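## Task

Move the red bin, and no other bin, over the benches to the bench edge where three of the arms stand. Place the hook next to that bin, lying flat on the bench, with its handle sticking out past that same edge. Every other object must finish resting on the same thing it rests on now. Nothing counts as placed if a robot is still propping it up at the end. Finally, open the grippers and move the arms away.

## Robot and tools

Robots: four identical i2rt Big YAM arms named arm1, arm2, arm3 and arm4. Each has six revolute joints, a two-finger gripper and a wrist camera. Three of them stand along one bench edge; that edge is where the bin and the hook handle must end up. Fully stretched, a hand reaches roughly 1.0 m from its joint1 axis. Joints move at different speeds, so the hand can sweep a wide path between two postures. Plan motions so the arms do not meet.

Frame: one shared scene frame with its origin on the floor and +z up. The 'hand' point lies midway between the fingertips. Its z axis runs along the fingers, and the fingers close along its y axis. No line reports the robots' foot poses.

Joint targets are absolute, in radians, with gripper opening in metres:
- joint1_rad, -2.879 to 2.879: turns the arm about its foot; positive is counter-clockwise seen from above; 0 unfolds the arm toward the way its foot faces.
- joint2_rad, 0 to 3.141: shoulder; 0 points the upper arm back, about level; larger values lift it up and then forward.
- joint3_rad, 0 to 3.019: elbow; 0 is fully folded, larger values open it.
- joint4_rad, -1.692 to 1.57: hand pitch; positive tips the fingers up.
- joint5_rad, -1.57 to 1.57: sideways hand swing; positive goes to the arm's right.
- joint6_rad, -2.094 to 2.094: hand roll; positive is clockwise viewed from behind the hand.
- gripper_m, 0 to 0.093: fingertip gap. The grip force is about 50 to 62 N per pad, lower on some grippers.
A joint counts as arrived within ±0.045, ±0.14, ±0.09, ±0.055, ±0.03, ±0.035 rad (joints 1 to 6) and ±0.003 m (gripper). With joints 1 and 6 at 0 and the hand level pointing forward, the wrist camera sits above the hand looking at the fingertips.

Tools:
- execute_actions: 'actions' is a list holding zero or one action. The action is an object keyed by robot name ("arm1" to "arm4"); under each name sits "joints", an object mapping joint names to absolute targets as above. Any subset of arms and joints may be given; omitted ones may keep pushing toward old targets. All named motions start at once and may finish at different times. One action runs at most 15 s. 'cameras' optionally lists camera names (arm1_cam_wrist to arm4_cam_wrist, room_a, room_b, or "all"); omitted or null means all, [] means none. An empty actions list only reports state and images. Unknown keys, bad camera names or out-of-range values cause the whole call to be rejected with nothing moving.
- wait: 'seconds' from 0 to 10; sends nothing new and returns the same report.
- zoom_image: 'camera' plus 'region' [x0, y0, x1, y1] in pixels of that camera's most recent full image, origin at top-left, no larger than 504 by 504. Wrist images are 616x616 fisheye; room images are 672x504.
- read_manual: 'section' (only "licences"); returns licence text, moves nothing.
- finished_scene: 'scene', the integer number of the scene being closed. It is final and reports whether the goal was met; the goal must already hold stably.

Reading results: joint_positions give each joint's current value. A 'pictures' line names the cameras in image order. joint_status tells how each commanded motion of the last accepted action ended: 'off_target' (resting away from target, maybe still pushing); 'contact_stop' or 'time_out' (target dropped, joint holds where it stopped, except a timed-out joint that still pushes); 'not_followed' (a built-in self and inter-arm collision check withheld that arm's targets, often with a 'cause:' line; the gripper target still runs, and the withheld targets may be retried on later actions until valid targets arrive or the path clears); 'limit_stop_at_motor_heat' (stopped by heat; resend the target). on_its_own lists joints acting without a command this call; 'held at' is the target being held, not the position. A timed-out joint may keep a target up to 0.375, 0.375, 0.113, 0.225, 0.075, 0.3 rad (joints 1 to 6) from where it stands and continue toward it if freed. Joint torques are total drive output in joint order, with per-arm offset, scale and noise, and are nonzero even in free air.

Cautions: the arms do not stop on contact and can push hard. To relieve a push, command the joint's reported position. A very small change may not move a joint at all. A joint holding a load tends to sag. Sustained pushing or holding heats motors: a MOTOR HOT line appears from 85 °C, and at 100 °C an OVER-TEMPERATURE FAULT drops that whole arm, gripper included. A hard press between two robots ends the run; hard hits can too. The collision check can react late and ignores fingers, gripper housings and wrist cameras. Objects touching robots are fine. Knocking anything off the work area or onto the floor ends the scene. Avoid drops, slips, slams and hard shoves. Loose objects may occasionally get nudged by something else. The robot holds its last command while you think, so finish with grippers open and arms moved clear of the objects.

Each tool is called after "Request:" in YAML: its name, and indented under it one key for each argument.

## Session

Request:
execute_actions:
  actions: []

Scene clock: 0.00 s.
Joint torques (N m, as the arm reports them, + toward a larger angle): no reading
Motor temperatures (°C, as the motors report them): arm1=[21 23 23 21 21 21] | arm2=[23 23 21 21 22 21] | arm3=[20 23 22 21 23 23] | arm4=[21 21 22 21 23 23]
arm1.joint_positions: joint1_rad=-0.773 joint2_rad=+0.369 joint3_rad=+1.589 joint4_rad=-1.388 joint5_rad=+0.042 joint6_rad=+0.572 gripper_m=+0.095
arm1.joint_status: not commanded
arm1.hand: x=-0.6487 y=-0.5520 z=+1.4186 quat_wxyz=(-0.532, +0.023, -0.766, -0.360) (m; scene frame)
arm2.joint_positions: joint1_rad=-0.761 joint2_rad=+0.637 joint3_rad=+1.636 joint4_rad=-1.459 joint5_rad=-0.036 joint6_rad=-0.392 gripper_m=+0.095
arm2.joint_status: not commanded
arm2.hand: x=+0.3349 y=-0.4455 z=+1.4115 quat_wxyz=(-0.506, +0.536, -0.656, -0.163) (m; scene frame)
arm3.joint_positions: joint1_rad=+0.238 joint2_rad=+0.330 joint3_rad=+1.647 joint4_rad=-1.417 joint5_rad=+0.102 joint6_rad=+0.696 gripper_m=+0.094
arm3.joint_status: not commanded
arm3.hand: x=+1.2133 y=-0.5796 z=+1.4392 quat_wxyz=(-0.263, +0.348, -0.651, -0.622) (m; scene frame)
arm4.joint_positions: joint1_rad=-0.500 joint2_rad=+0.513 joint3_rad=+1.408 joint4_rad=-1.552 joint5_rad=+0.256 joint6_rad=+0.541 gripper_m=+0.094
arm4.joint_status: not commanded
arm4.hand: x=-0.8517 y=+1.6829 z=+1.2688 quat_wxyz=(-0.228, -0.879, -0.151, +0.392) (m; scene frame)
pictures: arm1_cam_wrist, arm2_cam_wrist, arm3_cam_wrist, arm4_cam_wrist, room_a, room_b
Images, in order (width x height): arm1_cam_wrist 616x616, arm2_cam_wrist 616x616, arm3_cam_wrist 616x616, arm4_cam_wrist 616x616, room_a 672x504, room_b 672x504.

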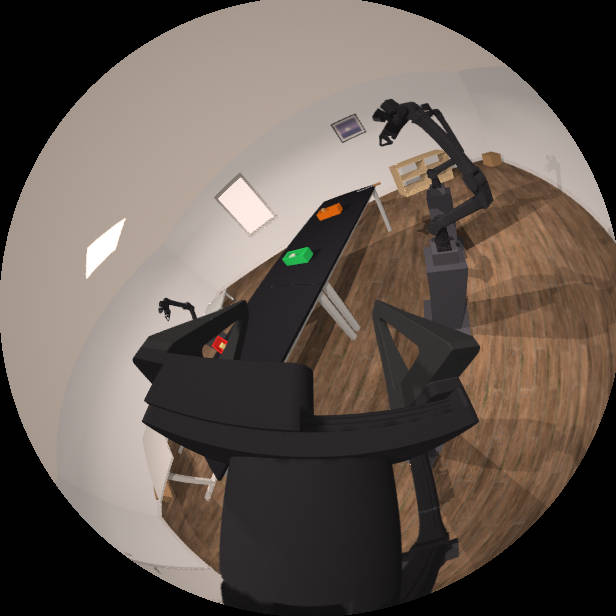

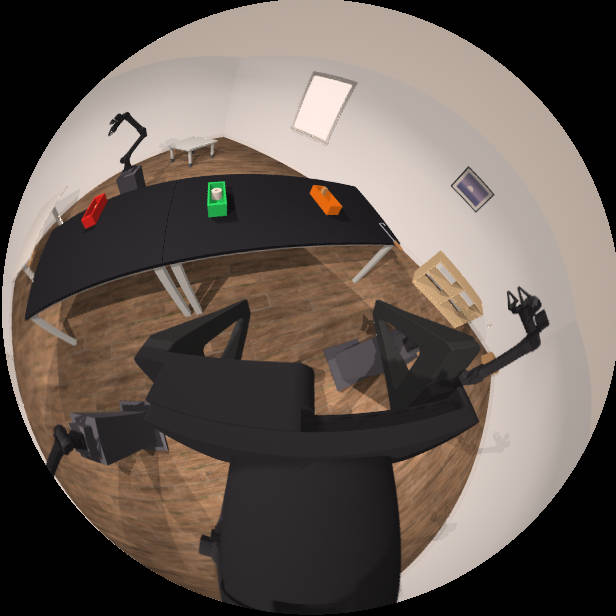

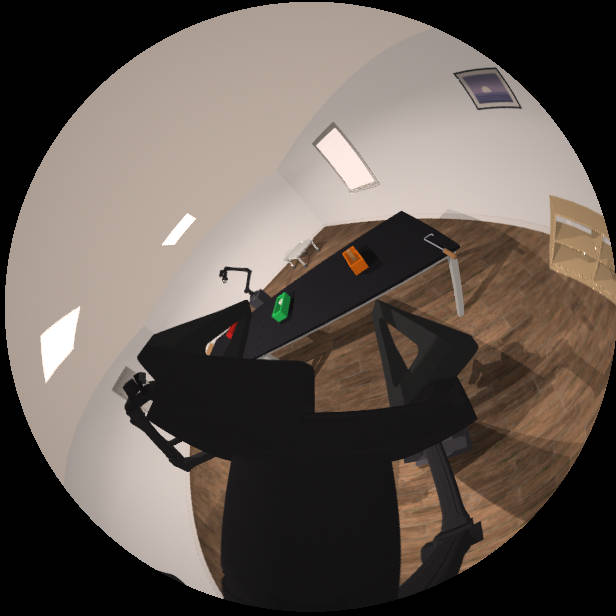

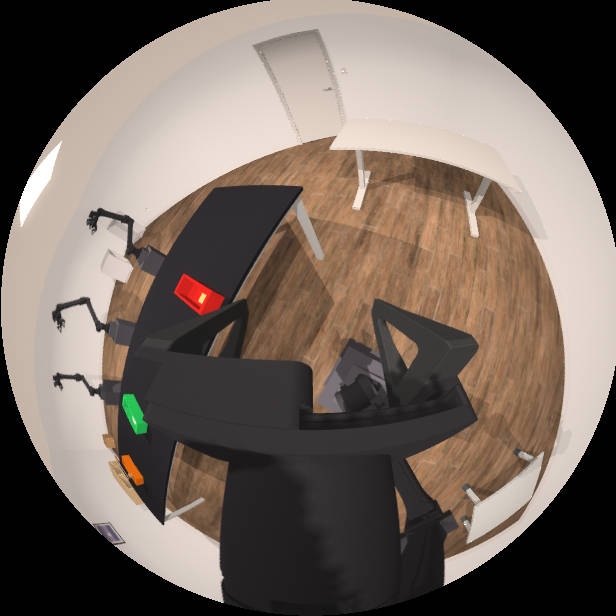

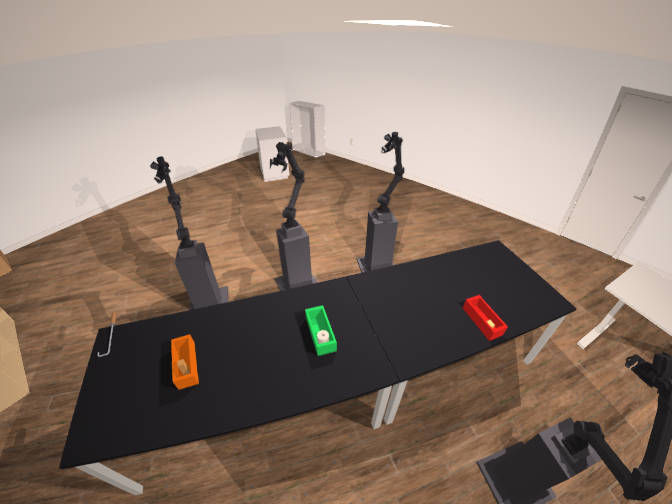

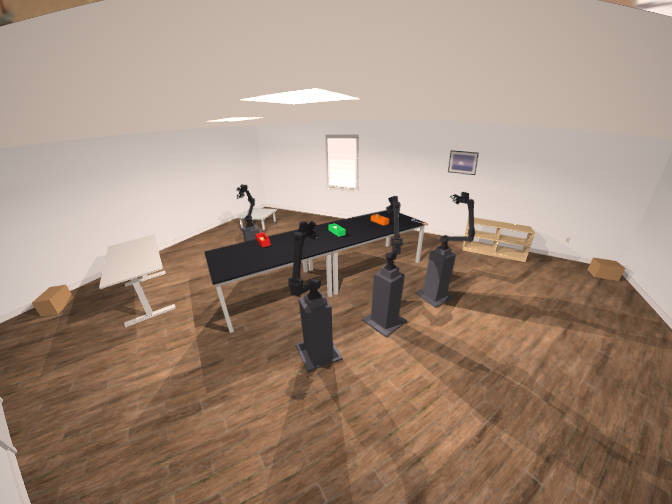

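Request:
execute_actions:
  actions:
    - {"arm3":{"joints":{"joint1_rad":-0.65,"joint2_rad":1.4,"joint3_rad":1.2,"joint4_rad":-0.5,"joint5_rad":0,"joint6_rad":0}},"arm4":{"joints":{"joint1_rad":-0.05,"joint2_rad":1.4,"joint3_rad":1.2,"joint4_rad":-0.5,"joint5_rad":0,"joint6_rad":0,"gripper_m":0}},"arm1":{"joints":{"joint1_rad":0.1,"joint2_rad":1.4,"joint3_rad":1.2,"joint4_rad":-0.5,"joint5_rad":0,"joint6_rad":0}},"arm2":{"joints":{"joint1_rad":-0.15,"joint2_rad":1.4,"joint3_rad":1.2,"joint4_rad":-0.5,"joint5_rad":0,"joint6_rad":0}}}

Request:
zoom_image:
  camera: "room_a"
  region: [40,260,240,410]

Request:
zoom_image:
  camera: "room_a"
  region: [400,220,640,400]

Scene clock: 17.03 s.
Joint torques (N m, as the arm reports them, + toward a larger angle): arm1=[ -1.4  -10.19  12.09   3.49   0.09   0.  ] | arm2=[ -0.84 -10.02  11.34   2.6   -0.11   0.06] | arm3=[  1.72 -11.98  12.58   2.58   0.04  -0.15] | arm4=[  0.92 -10.94   9.07   1.99   0.    -0.23]
Motor temperatures (°C, as the motors report them): arm1=[21 23 25 22 21 21] | arm2=[23 23 23 21 22 21] | arm3=[20 23 23 21 23 23] | arm4=[21 21 26 21 23 23]
arm1.joint_positions: joint1_rad=+0.109 joint2_rad=+1.380 joint3_rad=+1.193 joint4_rad=-0.524 joint5_rad=+0.000 joint6_rad=+0.012 gripper_m=+0.095
arm1.joint_status: all done
arm1.hand: x=-0.6956 y=-0.0110 z=+1.0510 quat_wxyz=(-0.292, +0.632, -0.655, -0.293) (m; scene frame)
arm2.joint_positions: joint1_rad=-0.145 joint2_rad=+1.395 joint3_rad=+1.180 joint4_rad=-0.514 joint5_rad=+0.000 joint6_rad=-0.007 gripper_m=+0.095
arm2.joint_status: all done
arm2.hand: x=+0.2345 y=-0.0181 z=+1.0617 quat_wxyz=(-0.294, +0.648, -0.641, -0.289) (m; scene frame)
arm3.joint_positions: joint1_rad=-0.659 joint2_rad=+1.386 joint3_rad=+1.189 joint4_rad=-0.513 joint5_rad=-0.001 joint6_rad=+0.010 gripper_m=+0.094
arm3.joint_status: all done
arm3.hand: x=+1.5777 y=-0.1611 z=+1.0639 quat_wxyz=(-0.382, +0.376, -0.824, -0.182) (m; scene frame)
arm4.joint_positions: joint1_rad=-0.047 joint2_rad=+1.393 joint3_rad=+1.208 joint4_rad=-0.518 joint5_rad=+0.001 joint6_rad=+0.016 gripper_m=+0.001
arm4.joint_status: all done
arm4.hand: x=-0.7949 y=+1.2075 z=+1.0315 quat_wxyz=(-0.286, -0.679, -0.599, +0.312) (m; scene frame)
pictures: arm1_cam_wrist, arm2_cam_wrist, arm3_cam_wrist, arm4_cam_wrist, room_a, room_b
Images, in order (width x height): arm1_cam_wrist 616x616, arm2_cam_wrist 616x616, arm3_cam_wrist 616x616, arm4_cam_wrist 616x616, room_a 672x504, room_b 672x504.

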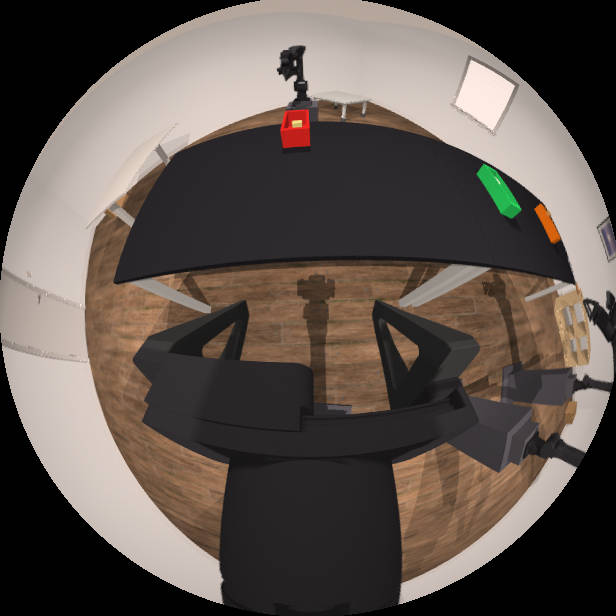

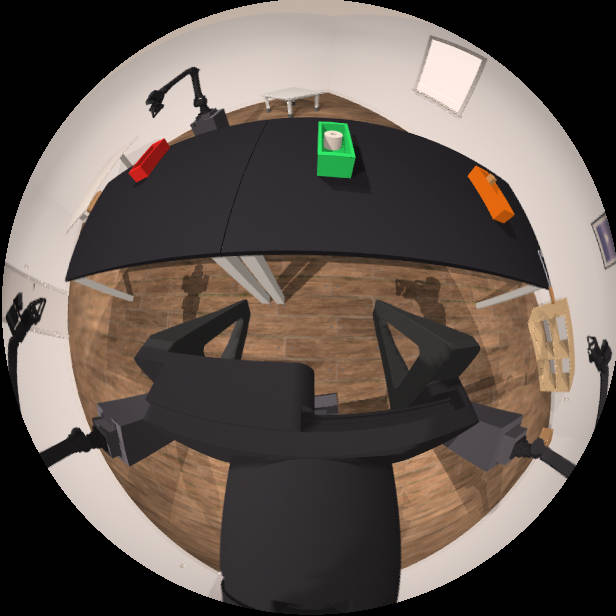

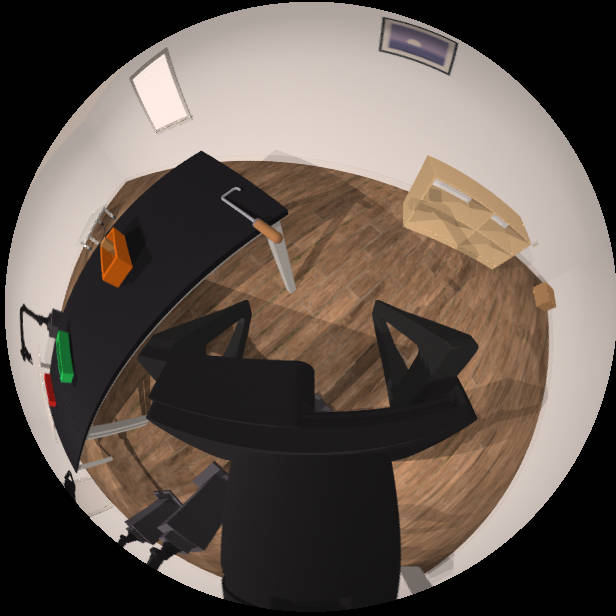

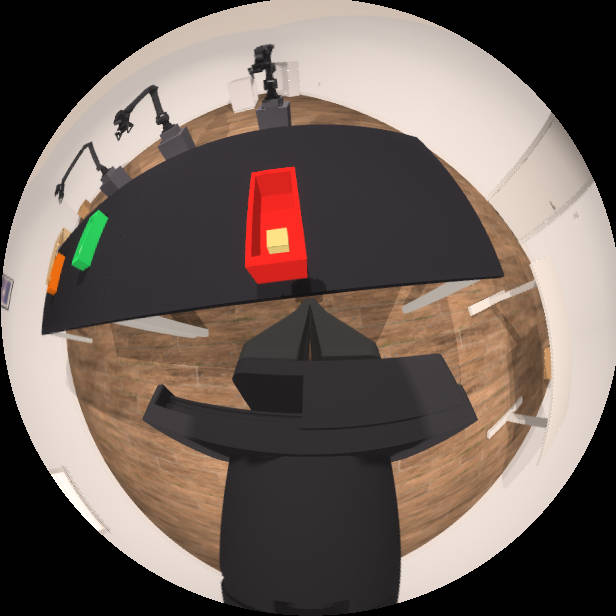

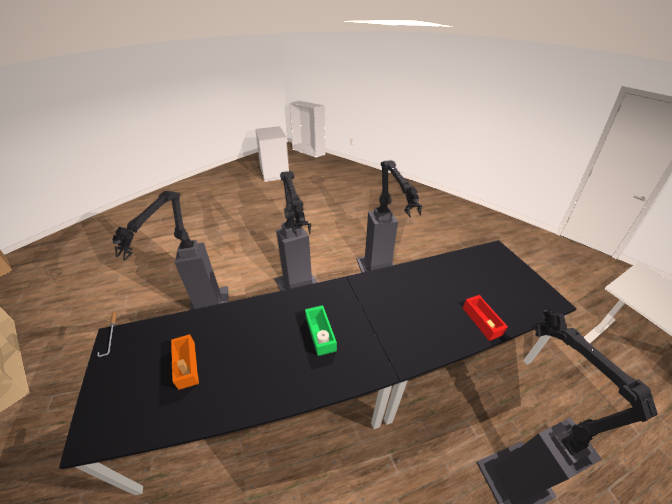

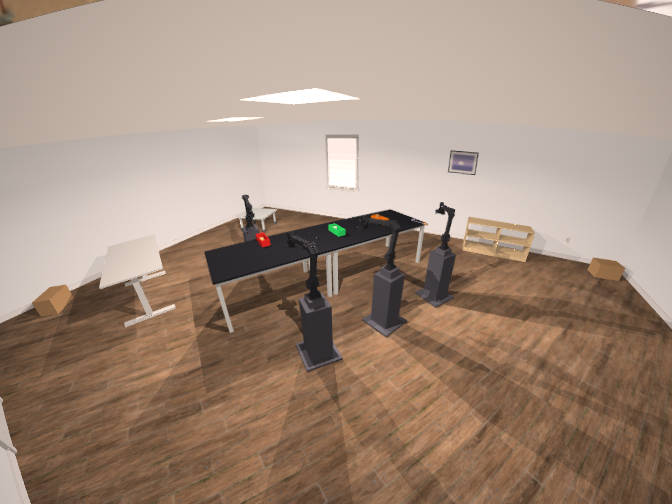

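Region (40, 260, 240, 410) of room_a's 672x504 image, scaled by 2.520, with more detail than that image has; it fills the top 378 rows of this view, and the rest is white.

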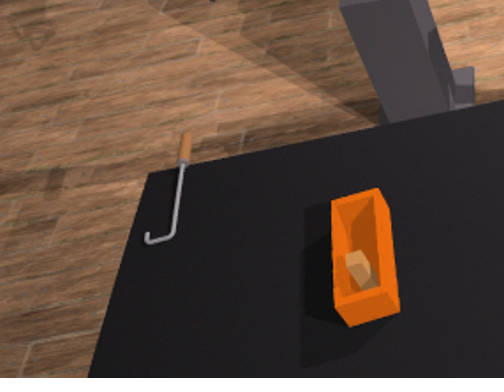

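Region (400, 220, 640, 400) of room_a's 672x504 image, scaled by 2.100, with more detail than that image has; it fills the top 378 rows of this view, and the rest is white.

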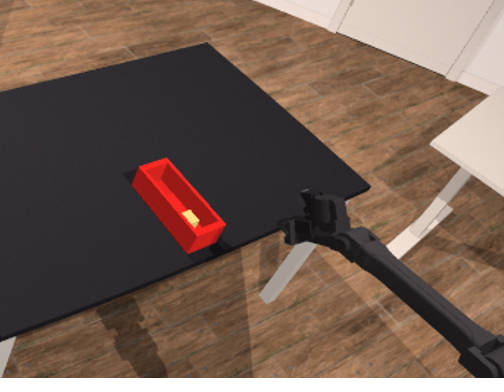

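Request:
execute_actions:
  actions:
    - {"arm3":{"joints":{"joint1_rad":-0.78,"joint2_rad":2.44,"joint3_rad":1.54,"joint4_rad":0.9,"joint5_rad":-0.83}},"arm4":{"joints":{"joint1_rad":0,"joint2_rad":2.0,"joint3_rad":0.8,"joint4_rad":1.15,"gripper_m":0.06}}}
  cameras: ["arm3_cam_wrist","arm4_cam_wrist","room_a"]

Scene clock: 30.33 s.
Joint torques (N m, as the arm reports them, + toward a larger angle): arm1=[ -1.25 -10.19  12.08   3.49   0.09  -0.01] | arm2=[-1.34 -9.91 11.3   2.61 -0.13  0.02] | arm3=[  1.44 -23.54   9.65   2.33  -0.09  -0.12] | arm4=[  0.94 -14.62   5.87   2.29  -0.01  -0.23]
Motor temperatures (°C, as the motors report them): arm1=[21 24 28 22 21 21] | arm2=[23 24 27 21 22 21] | arm3=[20 24 27 21 23 23] | arm4=[21 22 28 21 23 23]
arm1.joint_positions: joint1_rad=+0.109 joint2_rad=+1.380 joint3_rad=+1.193 joint4_rad=-0.524 joint5_rad=+0.000 joint6_rad=+0.011 gripper_m=+0.095
arm1.joint_status: not commanded
arm1.hand: x=-0.6956 y=-0.0110 z=+1.0510 quat_wxyz=(-0.292, +0.632, -0.655, -0.293) (m; scene frame)
arm2.joint_positions: joint1_rad=-0.145 joint2_rad=+1.395 joint3_rad=+1.180 joint4_rad=-0.514 joint5_rad=+0.000 joint6_rad=-0.007 gripper_m=+0.095
arm2.joint_status: not commanded
arm2.hand: x=+0.2345 y=-0.0181 z=+1.0617 quat_wxyz=(-0.294, +0.648, -0.641, -0.289) (m; scene frame)
arm3.joint_positions: joint1_rad=-0.788 joint2_rad=+2.431 joint3_rad=+1.524 joint4_rad=+0.889 joint5_rad=-0.827 joint6_rad=+0.007 gripper_m=+0.094
arm3.joint_status: all done
arm3.hand: x=+1.6948 y=+0.0173 z=+0.8082 quat_wxyz=(-0.497, +0.495, -0.505, -0.503) (m; scene frame)
arm4.joint_positions: joint1_rad=+0.003 joint2_rad=+2.010 joint3_rad=+0.780 joint4_rad=+1.130 joint5_rad=+0.001 joint6_rad=+0.015 gripper_m=+0.060
arm4.joint_status: all done
arm4.hand: x=-0.7670 y=+1.1716 z=+0.8052 quat_wxyz=(-0.467, -0.542, -0.503, +0.485) (m; scene frame)
pictures: arm3_cam_wrist, arm4_cam_wrist, room_a
Images, in order (width x height): arm3_cam_wrist 616x616, arm4_cam_wrist 616x616, room_a 672x504.

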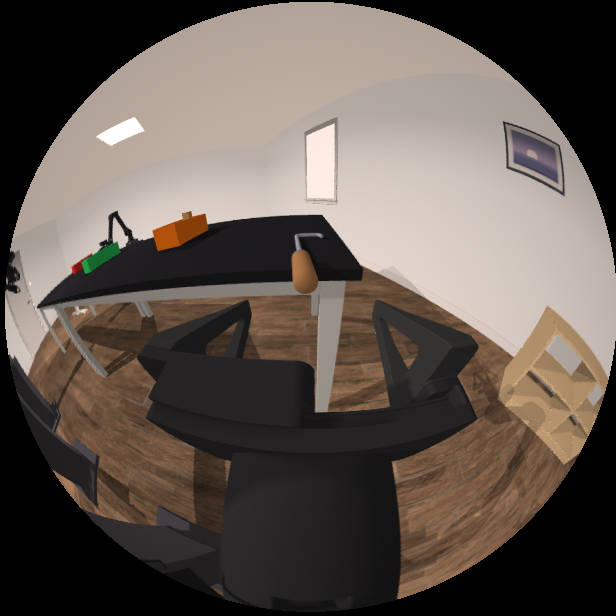

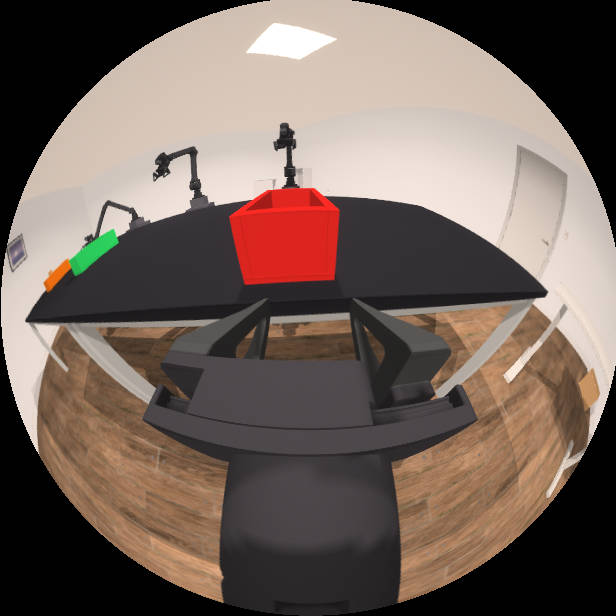

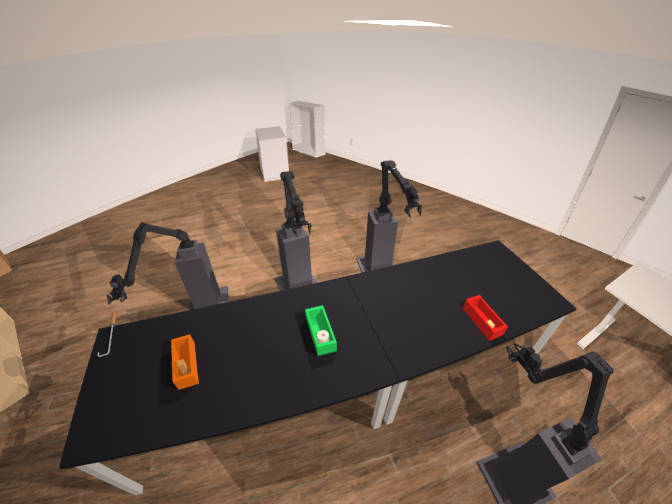

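Request:
execute_actions:
  actions:
    - {"arm3":{"joints":{"joint1_rad":-0.68,"joint2_rad":2.63,"joint3_rad":1.84,"joint4_rad":0.81,"joint5_rad":-0.73}},"arm4":{"joints":{"joint1_rad":0.03,"joint2_rad":2.15,"joint3_rad":1.165,"joint4_rad":0.93}}}
  cameras: ["arm3_cam_wrist","arm4_cam_wrist","room_a"]

Scene clock: 39.70 s.
Joint torques (N m, as the arm reports them, + toward a larger angle): arm1=[ -1.25 -10.16  12.09   3.49   0.09  -0.01] | arm2=[-0.85 -9.7  11.3   2.54 -0.14  0.03] | arm3=[  0.32 -27.08  12.19   1.93   0.12  -0.12] | arm4=[  1.31 -16.71   8.62   1.03   0.05  -0.22]
Motor temperatures (°C, as the motors report them): arm1=[21 24 29 22 21 21] | arm2=[23 24 28 21 22 21] | arm3=[20 26 27 21 23 23] | arm4=[21 23 28 21 23 23]
arm1.joint_positions: joint1_rad=+0.109 joint2_rad=+1.380 joint3_rad=+1.193 joint4_rad=-0.524 joint5_rad=+0.000 joint6_rad=+0.011 gripper_m=+0.095
arm1.joint_status: not commanded
arm1.hand: x=-0.6956 y=-0.0110 z=+1.0510 quat_wxyz=(-0.292, +0.632, -0.655, -0.293) (m; scene frame)
arm2.joint_positions: joint1_rad=-0.145 joint2_rad=+1.395 joint3_rad=+1.180 joint4_rad=-0.514 joint5_rad=+0.000 joint6_rad=-0.007 gripper_m=+0.095
arm2.joint_status: not commanded
arm2.hand: x=+0.2345 y=-0.0181 z=+1.0617 quat_wxyz=(-0.294, +0.648, -0.641, -0.289) (m; scene frame)
arm3.joint_positions: joint1_rad=-0.674 joint2_rad=+2.625 joint3_rad=+1.800 joint4_rad=+0.814 joint5_rad=-0.733 joint6_rad=+0.007 gripper_m=+0.094
arm3.joint_status: all done
arm3.hand: x=+1.6745 y=+0.1123 z=+0.7629 quat_wxyz=(-0.495, +0.500, -0.498, -0.507) (m; scene frame)
arm4.joint_positions: joint1_rad=+0.028 joint2_rad=+2.141 joint3_rad=+1.130 joint4_rad=+0.943 joint5_rad=-0.001 joint6_rad=+0.014 gripper_m=+0.060
arm4.joint_status: all done
arm4.hand: x=-0.7549 y=+1.0560 z=+0.8188 quat_wxyz=(-0.481, -0.527, -0.502, +0.488) (m; scene frame)
pictures: arm3_cam_wrist, arm4_cam_wrist, room_a
Images, in order (width x height): arm3_cam_wrist 616x616, arm4_cam_wrist 616x616, room_a 672x504.

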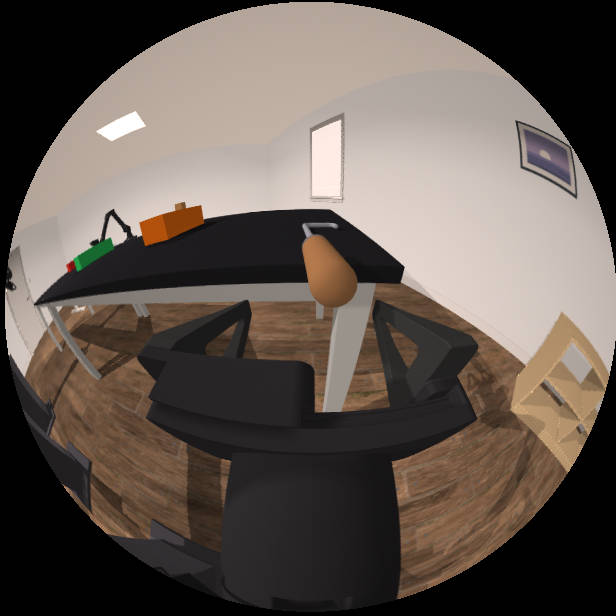

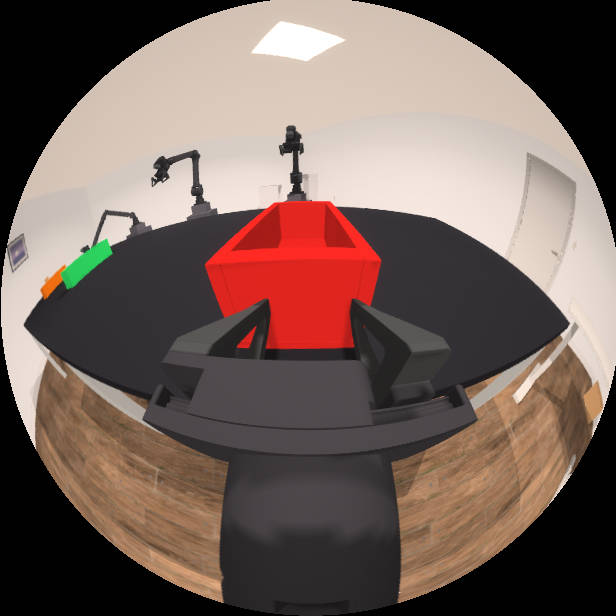

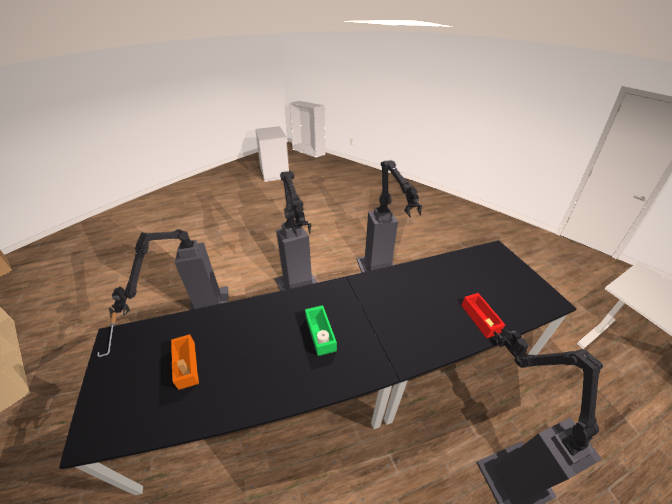

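Request:
execute_actions:
  actions:
    - {"arm3":{"joints":{"joint1_rad":-0.645,"joint2_rad":2.76,"joint3_rad":2.17,"joint4_rad":0.63,"joint5_rad":-0.76}},"arm4":{"joints":{"joint1_rad":0.045,"joint2_rad":2.35,"joint3_rad":1.58,"joint4_rad":0.66}}}
  cameras: ["arm3_cam_wrist","arm4_cam_wrist","room_a"]

Scene clock: 47.77 s.
Joint torques (N m, as the arm reports them, + toward a larger angle): arm1=[ -1.22 -10.18  12.09   3.5    0.09  -0.01] | arm2=[-1.01 -9.95 11.43  2.6  -0.13  0.05] | arm3=[  1.64 -28.95  13.46   1.69  -0.06  -0.11] | arm4=[  1.65 -18.75  11.37   0.99   0.04  -0.19]
Motor temperatures (°C, as the motors report them): arm1=[21 24 30 22 21 21] | arm2=[23 24 29 21 22 21] | arm3=[20 27 28 21 23 23] | arm4=[21 25 29 21 23 23]
arm1.joint_positions: joint1_rad=+0.109 joint2_rad=+1.380 joint3_rad=+1.193 joint4_rad=-0.524 joint5_rad=+0.000 joint6_rad=+0.011 gripper_m=+0.095
arm1.joint_status: not commanded
arm1.hand: x=-0.6956 y=-0.0110 z=+1.0510 quat_wxyz=(-0.292, +0.632, -0.655, -0.293) (m; scene frame)
arm2.joint_positions: joint1_rad=-0.145 joint2_rad=+1.395 joint3_rad=+1.180 joint4_rad=-0.514 joint5_rad=+0.000 joint6_rad=-0.007 gripper_m=+0.095
arm2.joint_status: not commanded
arm2.hand: x=+0.2345 y=-0.0181 z=+1.0617 quat_wxyz=(-0.294, +0.648, -0.641, -0.289) (m; scene frame)
arm3.joint_positions: joint1_rad=-0.649 joint2_rad=+2.749 joint3_rad=+2.131 joint4_rad=+0.635 joint5_rad=-0.758 joint6_rad=+0.007 gripper_m=+0.094
arm3.joint_status: all done
arm3.hand: x=+1.6933 y=+0.1737 z=+0.7828 quat_wxyz=(-0.492, +0.512, -0.475, -0.520) (m; scene frame)
arm4.joint_positions: joint1_rad=+0.040 joint2_rad=+2.318 joint3_rad=+1.528 joint4_rad=+0.673 joint5_rad=+0.000 joint6_rad=+0.012 gripper_m=+0.060
arm4.joint_status: all done
arm4.hand: x=-0.7485 y=+0.9455 z=+0.8087 quat_wxyz=(-0.470, -0.536, -0.518, +0.473) (m; scene frame)
pictures: arm3_cam_wrist, arm4_cam_wrist, room_a
Images, in order (width x height): arm3_cam_wrist 616x616, arm4_cam_wrist 616x616, room_a 672x504.

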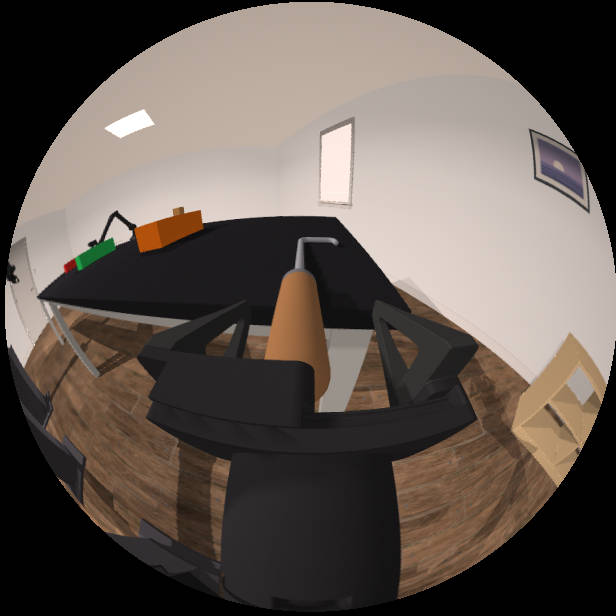

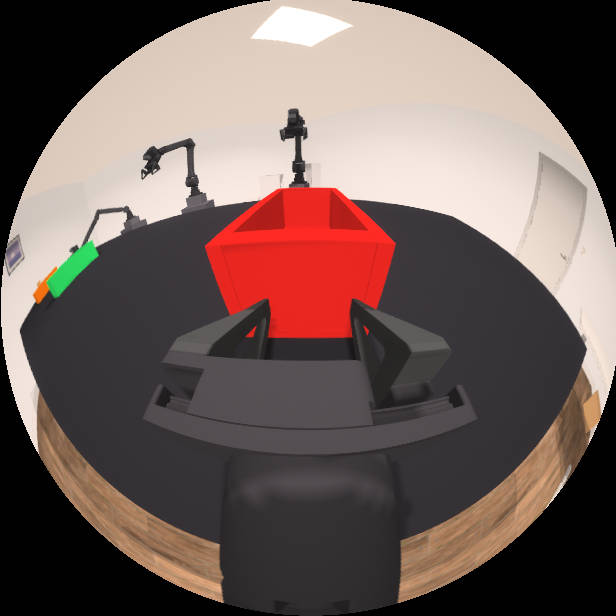

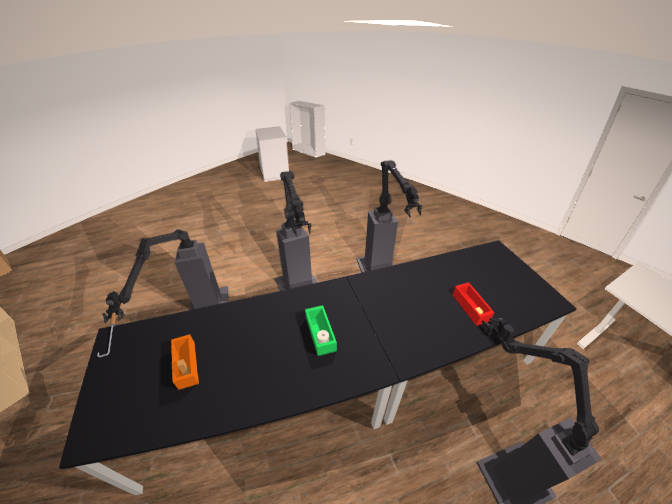

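Request:
execute_actions:
  actions:
    - {"arm3":{"joints":{"joint1_rad":-0.63,"joint2_rad":2.775,"gripper_m":0.06}},"arm4":{"joints":{"joint2_rad":2.57,"joint3_rad":2.06,"joint4_rad":0.38}}}
  cameras: ["arm3_cam_wrist"]

Request:
execute_actions:
  actions:
    - {"arm3":{"joints":{"gripper_m":0.0}},"arm4":{"joints":{"joint2_rad":2.83,"joint3_rad":2.6,"joint4_rad":0.1}}}
  cameras: ["arm3_cam_wrist","arm1_cam_wrist","room_a"]

Scene clock: 54.90 s.
Joint torques (N m, as the arm reports them, + toward a larger angle): arm1=[ -1.27 -10.13  12.08   3.49   0.09  -0.01] | arm2=[ -0.57 -10.01  11.34   2.73  -0.15   0.03] | arm3=[  1.92 -27.3   13.46   1.67  -0.04  -0.13] | arm4=[  1.69 -21.54  13.44   1.03   0.04  -0.2 ]
Motor temperatures (°C, as the motors report them): arm1=[21 24 30 22 21 21] | arm2=[23 24 29 21 22 21] | arm3=[20 29 29 21 23 23] | arm4=[21 26 32 21 23 23]
arm1.joint_positions: joint1_rad=+0.109 joint2_rad=+1.380 joint3_rad=+1.193 joint4_rad=-0.524 joint5_rad=+0.000 joint6_rad=+0.011 gripper_m=+0.095
arm1.joint_status: not commanded
arm1.hand: x=-0.6956 y=-0.0110 z=+1.0510 quat_wxyz=(-0.292, +0.632, -0.655, -0.293) (m; scene frame)
arm2.joint_positions: joint1_rad=-0.145 joint2_rad=+1.395 joint3_rad=+1.180 joint4_rad=-0.514 joint5_rad=+0.000 joint6_rad=-0.007 gripper_m=+0.095
arm2.joint_status: not commanded
arm2.hand: x=+0.2345 y=-0.0181 z=+1.0617 quat_wxyz=(-0.294, +0.648, -0.641, -0.289) (m; scene frame)
arm3.joint_positions: joint1_rad=-0.643 joint2_rad=+2.749 joint3_rad=+2.131 joint4_rad=+0.635 joint5_rad=-0.758 joint6_rad=+0.007 gripper_m=+0.060
arm3.joint_status: all done
arm3.hand: x=+1.6889 y=+0.1765 z=+0.7828 quat_wxyz=(-0.490, +0.514, -0.473, -0.521) (m; scene frame)
arm4.joint_positions: joint1_rad=+0.040 joint2_rad=+2.534 joint3_rad=+1.998 joint4_rad=+0.392 joint5_rad=+0.000 joint6_rad=+0.012 gripper_m=+0.060
arm4.joint_status: all done
arm4.hand: x=-0.7505 y=+0.8442 z=+0.8084 quat_wxyz=(-0.463, -0.542, -0.524, +0.466) (m; scene frame)
pictures: arm3_cam_wrist
Images, in order (width x height): arm3_cam_wrist 616x616.

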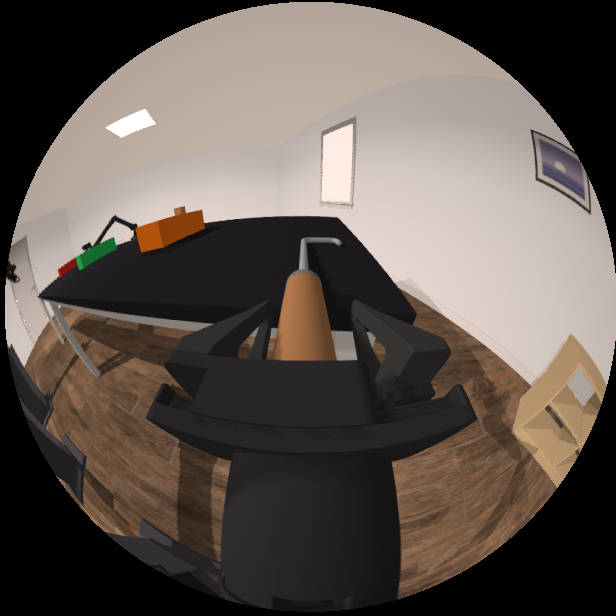

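Scene clock: 56.23 s.
Joint torques (N m, as the arm reports them, + toward a larger angle): arm1=[ -1.26 -10.2   12.09   3.49   0.09  -0.01] | arm2=[ -0.99 -10.26  11.29   2.63  -0.14   0.06] | arm3=[  2.01 -27.39  13.47   1.75  -0.05  -0.12] | arm4=[  1.66 -23.51  14.77   1.05   0.04  -0.2 ]
Motor temperatures (°C, as the motors report them): arm1=[21 24 30 22 21 21] | arm2=[23 24 29 21 22 21] | arm3=[20 29 30 21 23 23] | arm4=[21 26 33 21 23 23]
arm1.joint_positions: joint1_rad=+0.109 joint2_rad=+1.380 joint3_rad=+1.193 joint4_rad=-0.524 joint5_rad=+0.000 joint6_rad=+0.011 gripper_m=+0.095
arm1.joint_status: not commanded
arm1.hand: x=-0.6956 y=-0.0110 z=+1.0510 quat_wxyz=(-0.292, +0.632, -0.655, -0.293) (m; scene frame)
arm2.joint_positions: joint1_rad=-0.145 joint2_rad=+1.395 joint3_rad=+1.180 joint4_rad=-0.514 joint5_rad=+0.000 joint6_rad=-0.007 gripper_m=+0.095
arm2.joint_status: not commanded
arm2.hand: x=+0.2345 y=-0.0181 z=+1.0617 quat_wxyz=(-0.294, +0.648, -0.641, -0.289) (m; scene frame)
arm3.joint_positions: joint1_rad=-0.642 joint2_rad=+2.749 joint3_rad=+2.131 joint4_rad=+0.635 joint5_rad=-0.758 joint6_rad=+0.007 gripper_m=+0.031
arm3.joint_status: gripper_m off_target (ended at +0.031, target +0.000)
arm3.hand: x=+1.6880 y=+0.1770 z=+0.7828 quat_wxyz=(-0.490, +0.514, -0.473, -0.521) (m; scene frame)
arm4.joint_positions: joint1_rad=+0.040 joint2_rad=+2.791 joint3_rad=+2.532 joint4_rad=+0.112 joint5_rad=+0.000 joint6_rad=+0.012 gripper_m=+0.060
arm4.joint_status: all done
arm4.hand: x=-0.7519 y=+0.7743 z=+0.8107 quat_wxyz=(-0.462, -0.543, -0.525, +0.465) (m; scene frame)
pictures: arm1_cam_wrist, arm3_cam_wrist, room_a
Images, in order (width x height): arm1_cam_wrist 616x616, arm3_cam_wrist 616x616, room_a 672x504.

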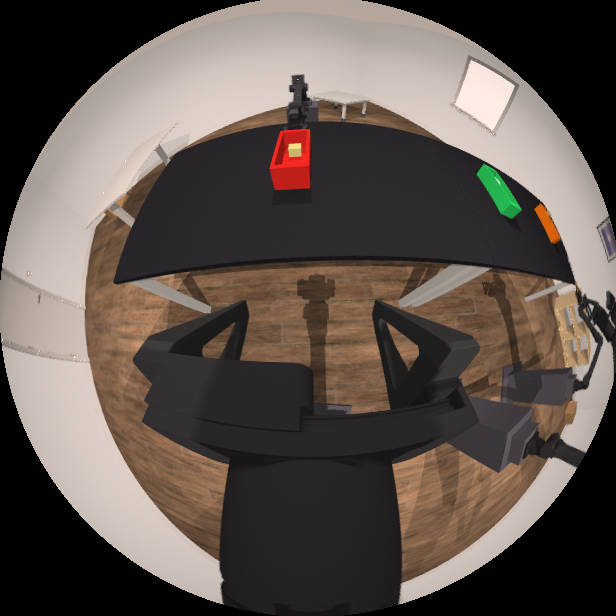

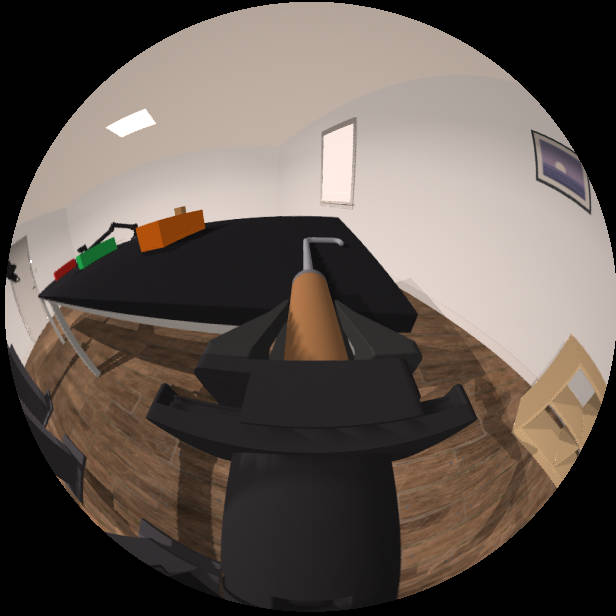

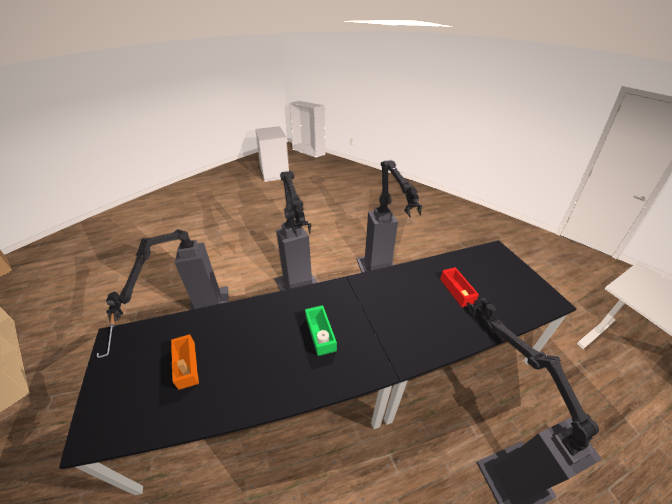

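Request:
execute_actions:
  actions:
    - {"arm3":{"joints":{"joint2_rad":2.42,"joint4_rad":0.36}},"arm4":{"joints":{"joint2_rad":1.4,"joint3_rad":1.6,"joint4_rad":-0.8}}}
  cameras: []

Request:
execute_actions:
  actions:
    - {"arm3":{"joints":{"joint1_rad":0.725,"joint5_rad":0.69}}}
  cameras: []

Request:
execute_actions:
  actions:
    - {"arm3":{"joints":{"joint2_rad":2.74,"joint4_rad":0.65}}}
  cameras: ["arm3_cam_wrist","room_a"]

Scene clock: 67.40 s.
Joint torques (N m, as the arm reports them, + toward a larger angle): arm1=[ -1.25 -10.21  12.08   3.49   0.09  -0.01] | arm2=[-0.99 -9.91 11.43  2.58 -0.15  0.05] | arm3=[  1.73 -31.26  14.85   2.92  -0.02  -0.03] | arm4=[  1.63 -10.29   8.68   0.89   0.05  -0.2 ]
Motor temperatures (°C, as the motors report them): arm1=[21 24 31 22 21 21] | arm2=[23 25 30 21 22 21] | arm3=[20 30 31 21 23 23] | arm4=[21 29 37 21 23 23]
arm1.joint_positions: joint1_rad=+0.109 joint2_rad=+1.380 joint3_rad=+1.193 joint4_rad=-0.524 joint5_rad=+0.000 joint6_rad=+0.011 gripper_m=+0.095
arm1.joint_status: not commanded
arm1.hand: x=-0.6956 y=-0.0110 z=+1.0510 quat_wxyz=(-0.292, +0.632, -0.655, -0.293) (m; scene frame)
arm2.joint_positions: joint1_rad=-0.145 joint2_rad=+1.395 joint3_rad=+1.180 joint4_rad=-0.514 joint5_rad=+0.000 joint6_rad=-0.007 gripper_m=+0.095
arm2.joint_status: not commanded
arm2.hand: x=+0.2345 y=-0.0181 z=+1.0617 quat_wxyz=(-0.294, +0.648, -0.641, -0.289) (m; scene frame)
arm3.joint_positions: joint1_rad=-0.641 joint2_rad=+2.450 joint3_rad=+2.131 joint4_rad=+0.338 joint5_rad=-0.759 joint6_rad=-0.001 gripper_m=+0.031
arm3.joint_status: all done
arm3.hand: x=+1.6924 y=+0.1832 z=+0.9920 quat_wxyz=(-0.492, +0.516, -0.470, -0.520) (m; scene frame)
arm4.joint_positions: joint1_rad=+0.040 joint2_rad=+1.381 joint3_rad=+1.616 joint4_rad=-0.787 joint5_rad=+0.000 joint6_rad=+0.012 gripper_m=+0.060
arm4.joint_status: all done
arm4.hand: x=-0.7448 y=+1.1920 z=+1.2203 quat_wxyz=(-0.346, -0.627, -0.606, +0.347) (m; scene frame)
pictures: none
No camera images: the call's "cameras" was empty. Leave "cameras" out to get every camera's image.

Scene clock: 70.33 s.
Joint torques (N m, as the arm reports them, + toward a larger angle): arm1=[ -1.26 -10.18  12.09   3.49   0.09  -0.01] | arm2=[-1.48 -9.64 11.38  2.57 -0.16  0.07] | arm3=[  0.06 -31.67  14.77   3.1    0.03  -0.04] | arm4=[  1.63 -10.33   8.67   0.88   0.05  -0.2 ]
Motor temperatures (°C, as the motors report them): arm1=[21 24 31 22 21 21] | arm2=[23 25 30 21 22 21] | arm3=[20 31 31 21 23 23] | arm4=[21 28 36 21 23 23]
arm1.joint_positions: joint1_rad=+0.109 joint2_rad=+1.380 joint3_rad=+1.193 joint4_rad=-0.524 joint5_rad=+0.000 joint6_rad=+0.011 gripper_m=+0.095
arm1.joint_status: not commanded
arm1.hand: x=-0.6956 y=-0.0110 z=+1.0510 quat_wxyz=(-0.292, +0.632, -0.655, -0.293) (m; scene frame)
arm2.joint_positions: joint1_rad=-0.145 joint2_rad=+1.395 joint3_rad=+1.180 joint4_rad=-0.514 joint5_rad=+0.000 joint6_rad=-0.007 gripper_m=+0.095
arm2.joint_status: not commanded
arm2.hand: x=+0.2345 y=-0.0181 z=+1.0617 quat_wxyz=(-0.294, +0.648, -0.641, -0.289) (m; scene frame)
arm3.joint_positions: joint1_rad=+0.733 joint2_rad=+2.450 joint3_rad=+2.131 joint4_rad=+0.334 joint5_rad=+0.690 joint6_rad=-0.001 gripper_m=+0.031
arm3.joint_status: all done
arm3.hand: x=+0.6989 y=+0.1823 z=+0.9860 quat_wxyz=(-0.505, +0.493, -0.495, -0.507) (m; scene frame)
arm4.joint_positions: joint1_rad=+0.040 joint2_rad=+1.381 joint3_rad=+1.616 joint4_rad=-0.787 joint5_rad=+0.000 joint6_rad=+0.012 gripper_m=+0.060
arm4.joint_status: not commanded
arm4.hand: x=-0.7448 y=+1.1920 z=+1.2203 quat_wxyz=(-0.346, -0.627, -0.606, +0.347) (m; scene frame)
pictures: none
No camera images: the call's "cameras" was empty. Leave "cameras" out to get every camera's image.

Scene clock: 71.53 s.
Joint torques (N m, as the arm reports them, + toward a larger angle): arm1=[ -1.27 -10.18  12.09   3.49   0.09  -0.01] | arm2=[ -1.15 -10.16  11.28   2.51  -0.13   0.06] | arm3=[ -0.24 -30.66  12.96   2.31  -0.04  -0.02] | arm4=[  1.63 -10.32   8.67   0.9    0.05  -0.2 ]
Motor temperatures (°C, as the motors report them): arm1=[21 24 31 22 21 21] | arm2=[23 25 30 21 22 21] | arm3=[20 31 32 21 23 23] | arm4=[21 28 36 21 23 23]
arm1.joint_positions: joint1_rad=+0.109 joint2_rad=+1.380 joint3_rad=+1.193 joint4_rad=-0.524 joint5_rad=+0.000 joint6_rad=+0.011 gripper_m=+0.095
arm1.joint_status: not commanded
arm1.hand: x=-0.6956 y=-0.0110 z=+1.0510 quat_wxyz=(-0.292, +0.632, -0.655, -0.293) (m; scene frame)
arm2.joint_positions: joint1_rad=-0.145 joint2_rad=+1.395 joint3_rad=+1.180 joint4_rad=-0.514 joint5_rad=+0.000 joint6_rad=-0.007 gripper_m=+0.095
arm2.joint_status: not commanded
arm2.hand: x=+0.2345 y=-0.0181 z=+1.0617 quat_wxyz=(-0.294, +0.648, -0.641, -0.289) (m; scene frame)
arm3.joint_positions: joint1_rad=+0.732 joint2_rad=+2.752 joint3_rad=+2.136 joint4_rad=+0.642 joint5_rad=+0.691 joint6_rad=+0.001 gripper_m=+0.031
arm3.joint_status: all done
arm3.hand: x=+0.7074 y=+0.1779 z=+0.7799 quat_wxyz=(-0.506, +0.487, -0.496, -0.511) (m; scene frame)
arm4.joint_positions: joint1_rad=+0.040 joint2_rad=+1.381 joint3_rad=+1.616 joint4_rad=-0.787 joint5_rad=+0.000 joint6_rad=+0.012 gripper_m=+0.060
arm4.joint_status: not commanded
arm4.hand: x=-0.7448 y=+1.1920 z=+1.2203 quat_wxyz=(-0.346, -0.627, -0.606, +0.347) (m; scene frame)
pictures: arm3_cam_wrist, room_a
Images, in order (width x height): arm3_cam_wrist 616x616, room_a 672x504.

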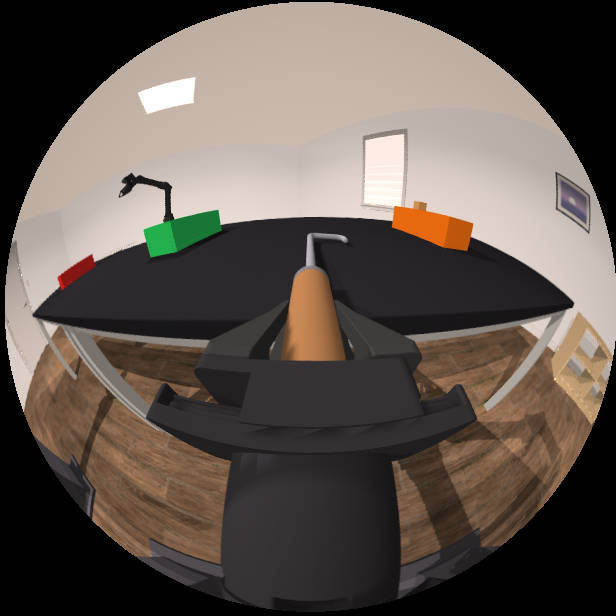

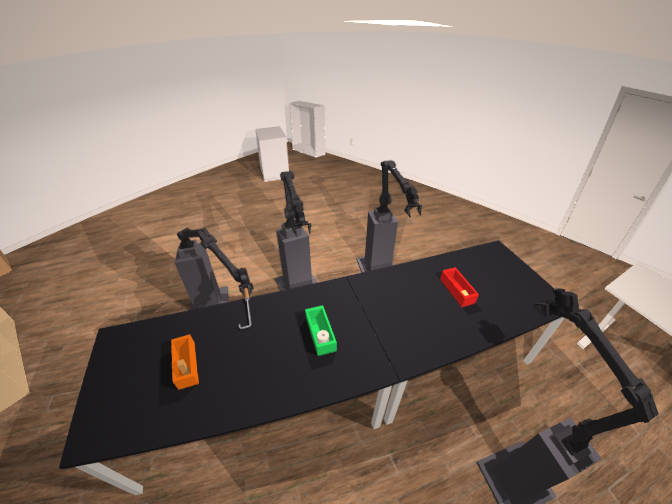

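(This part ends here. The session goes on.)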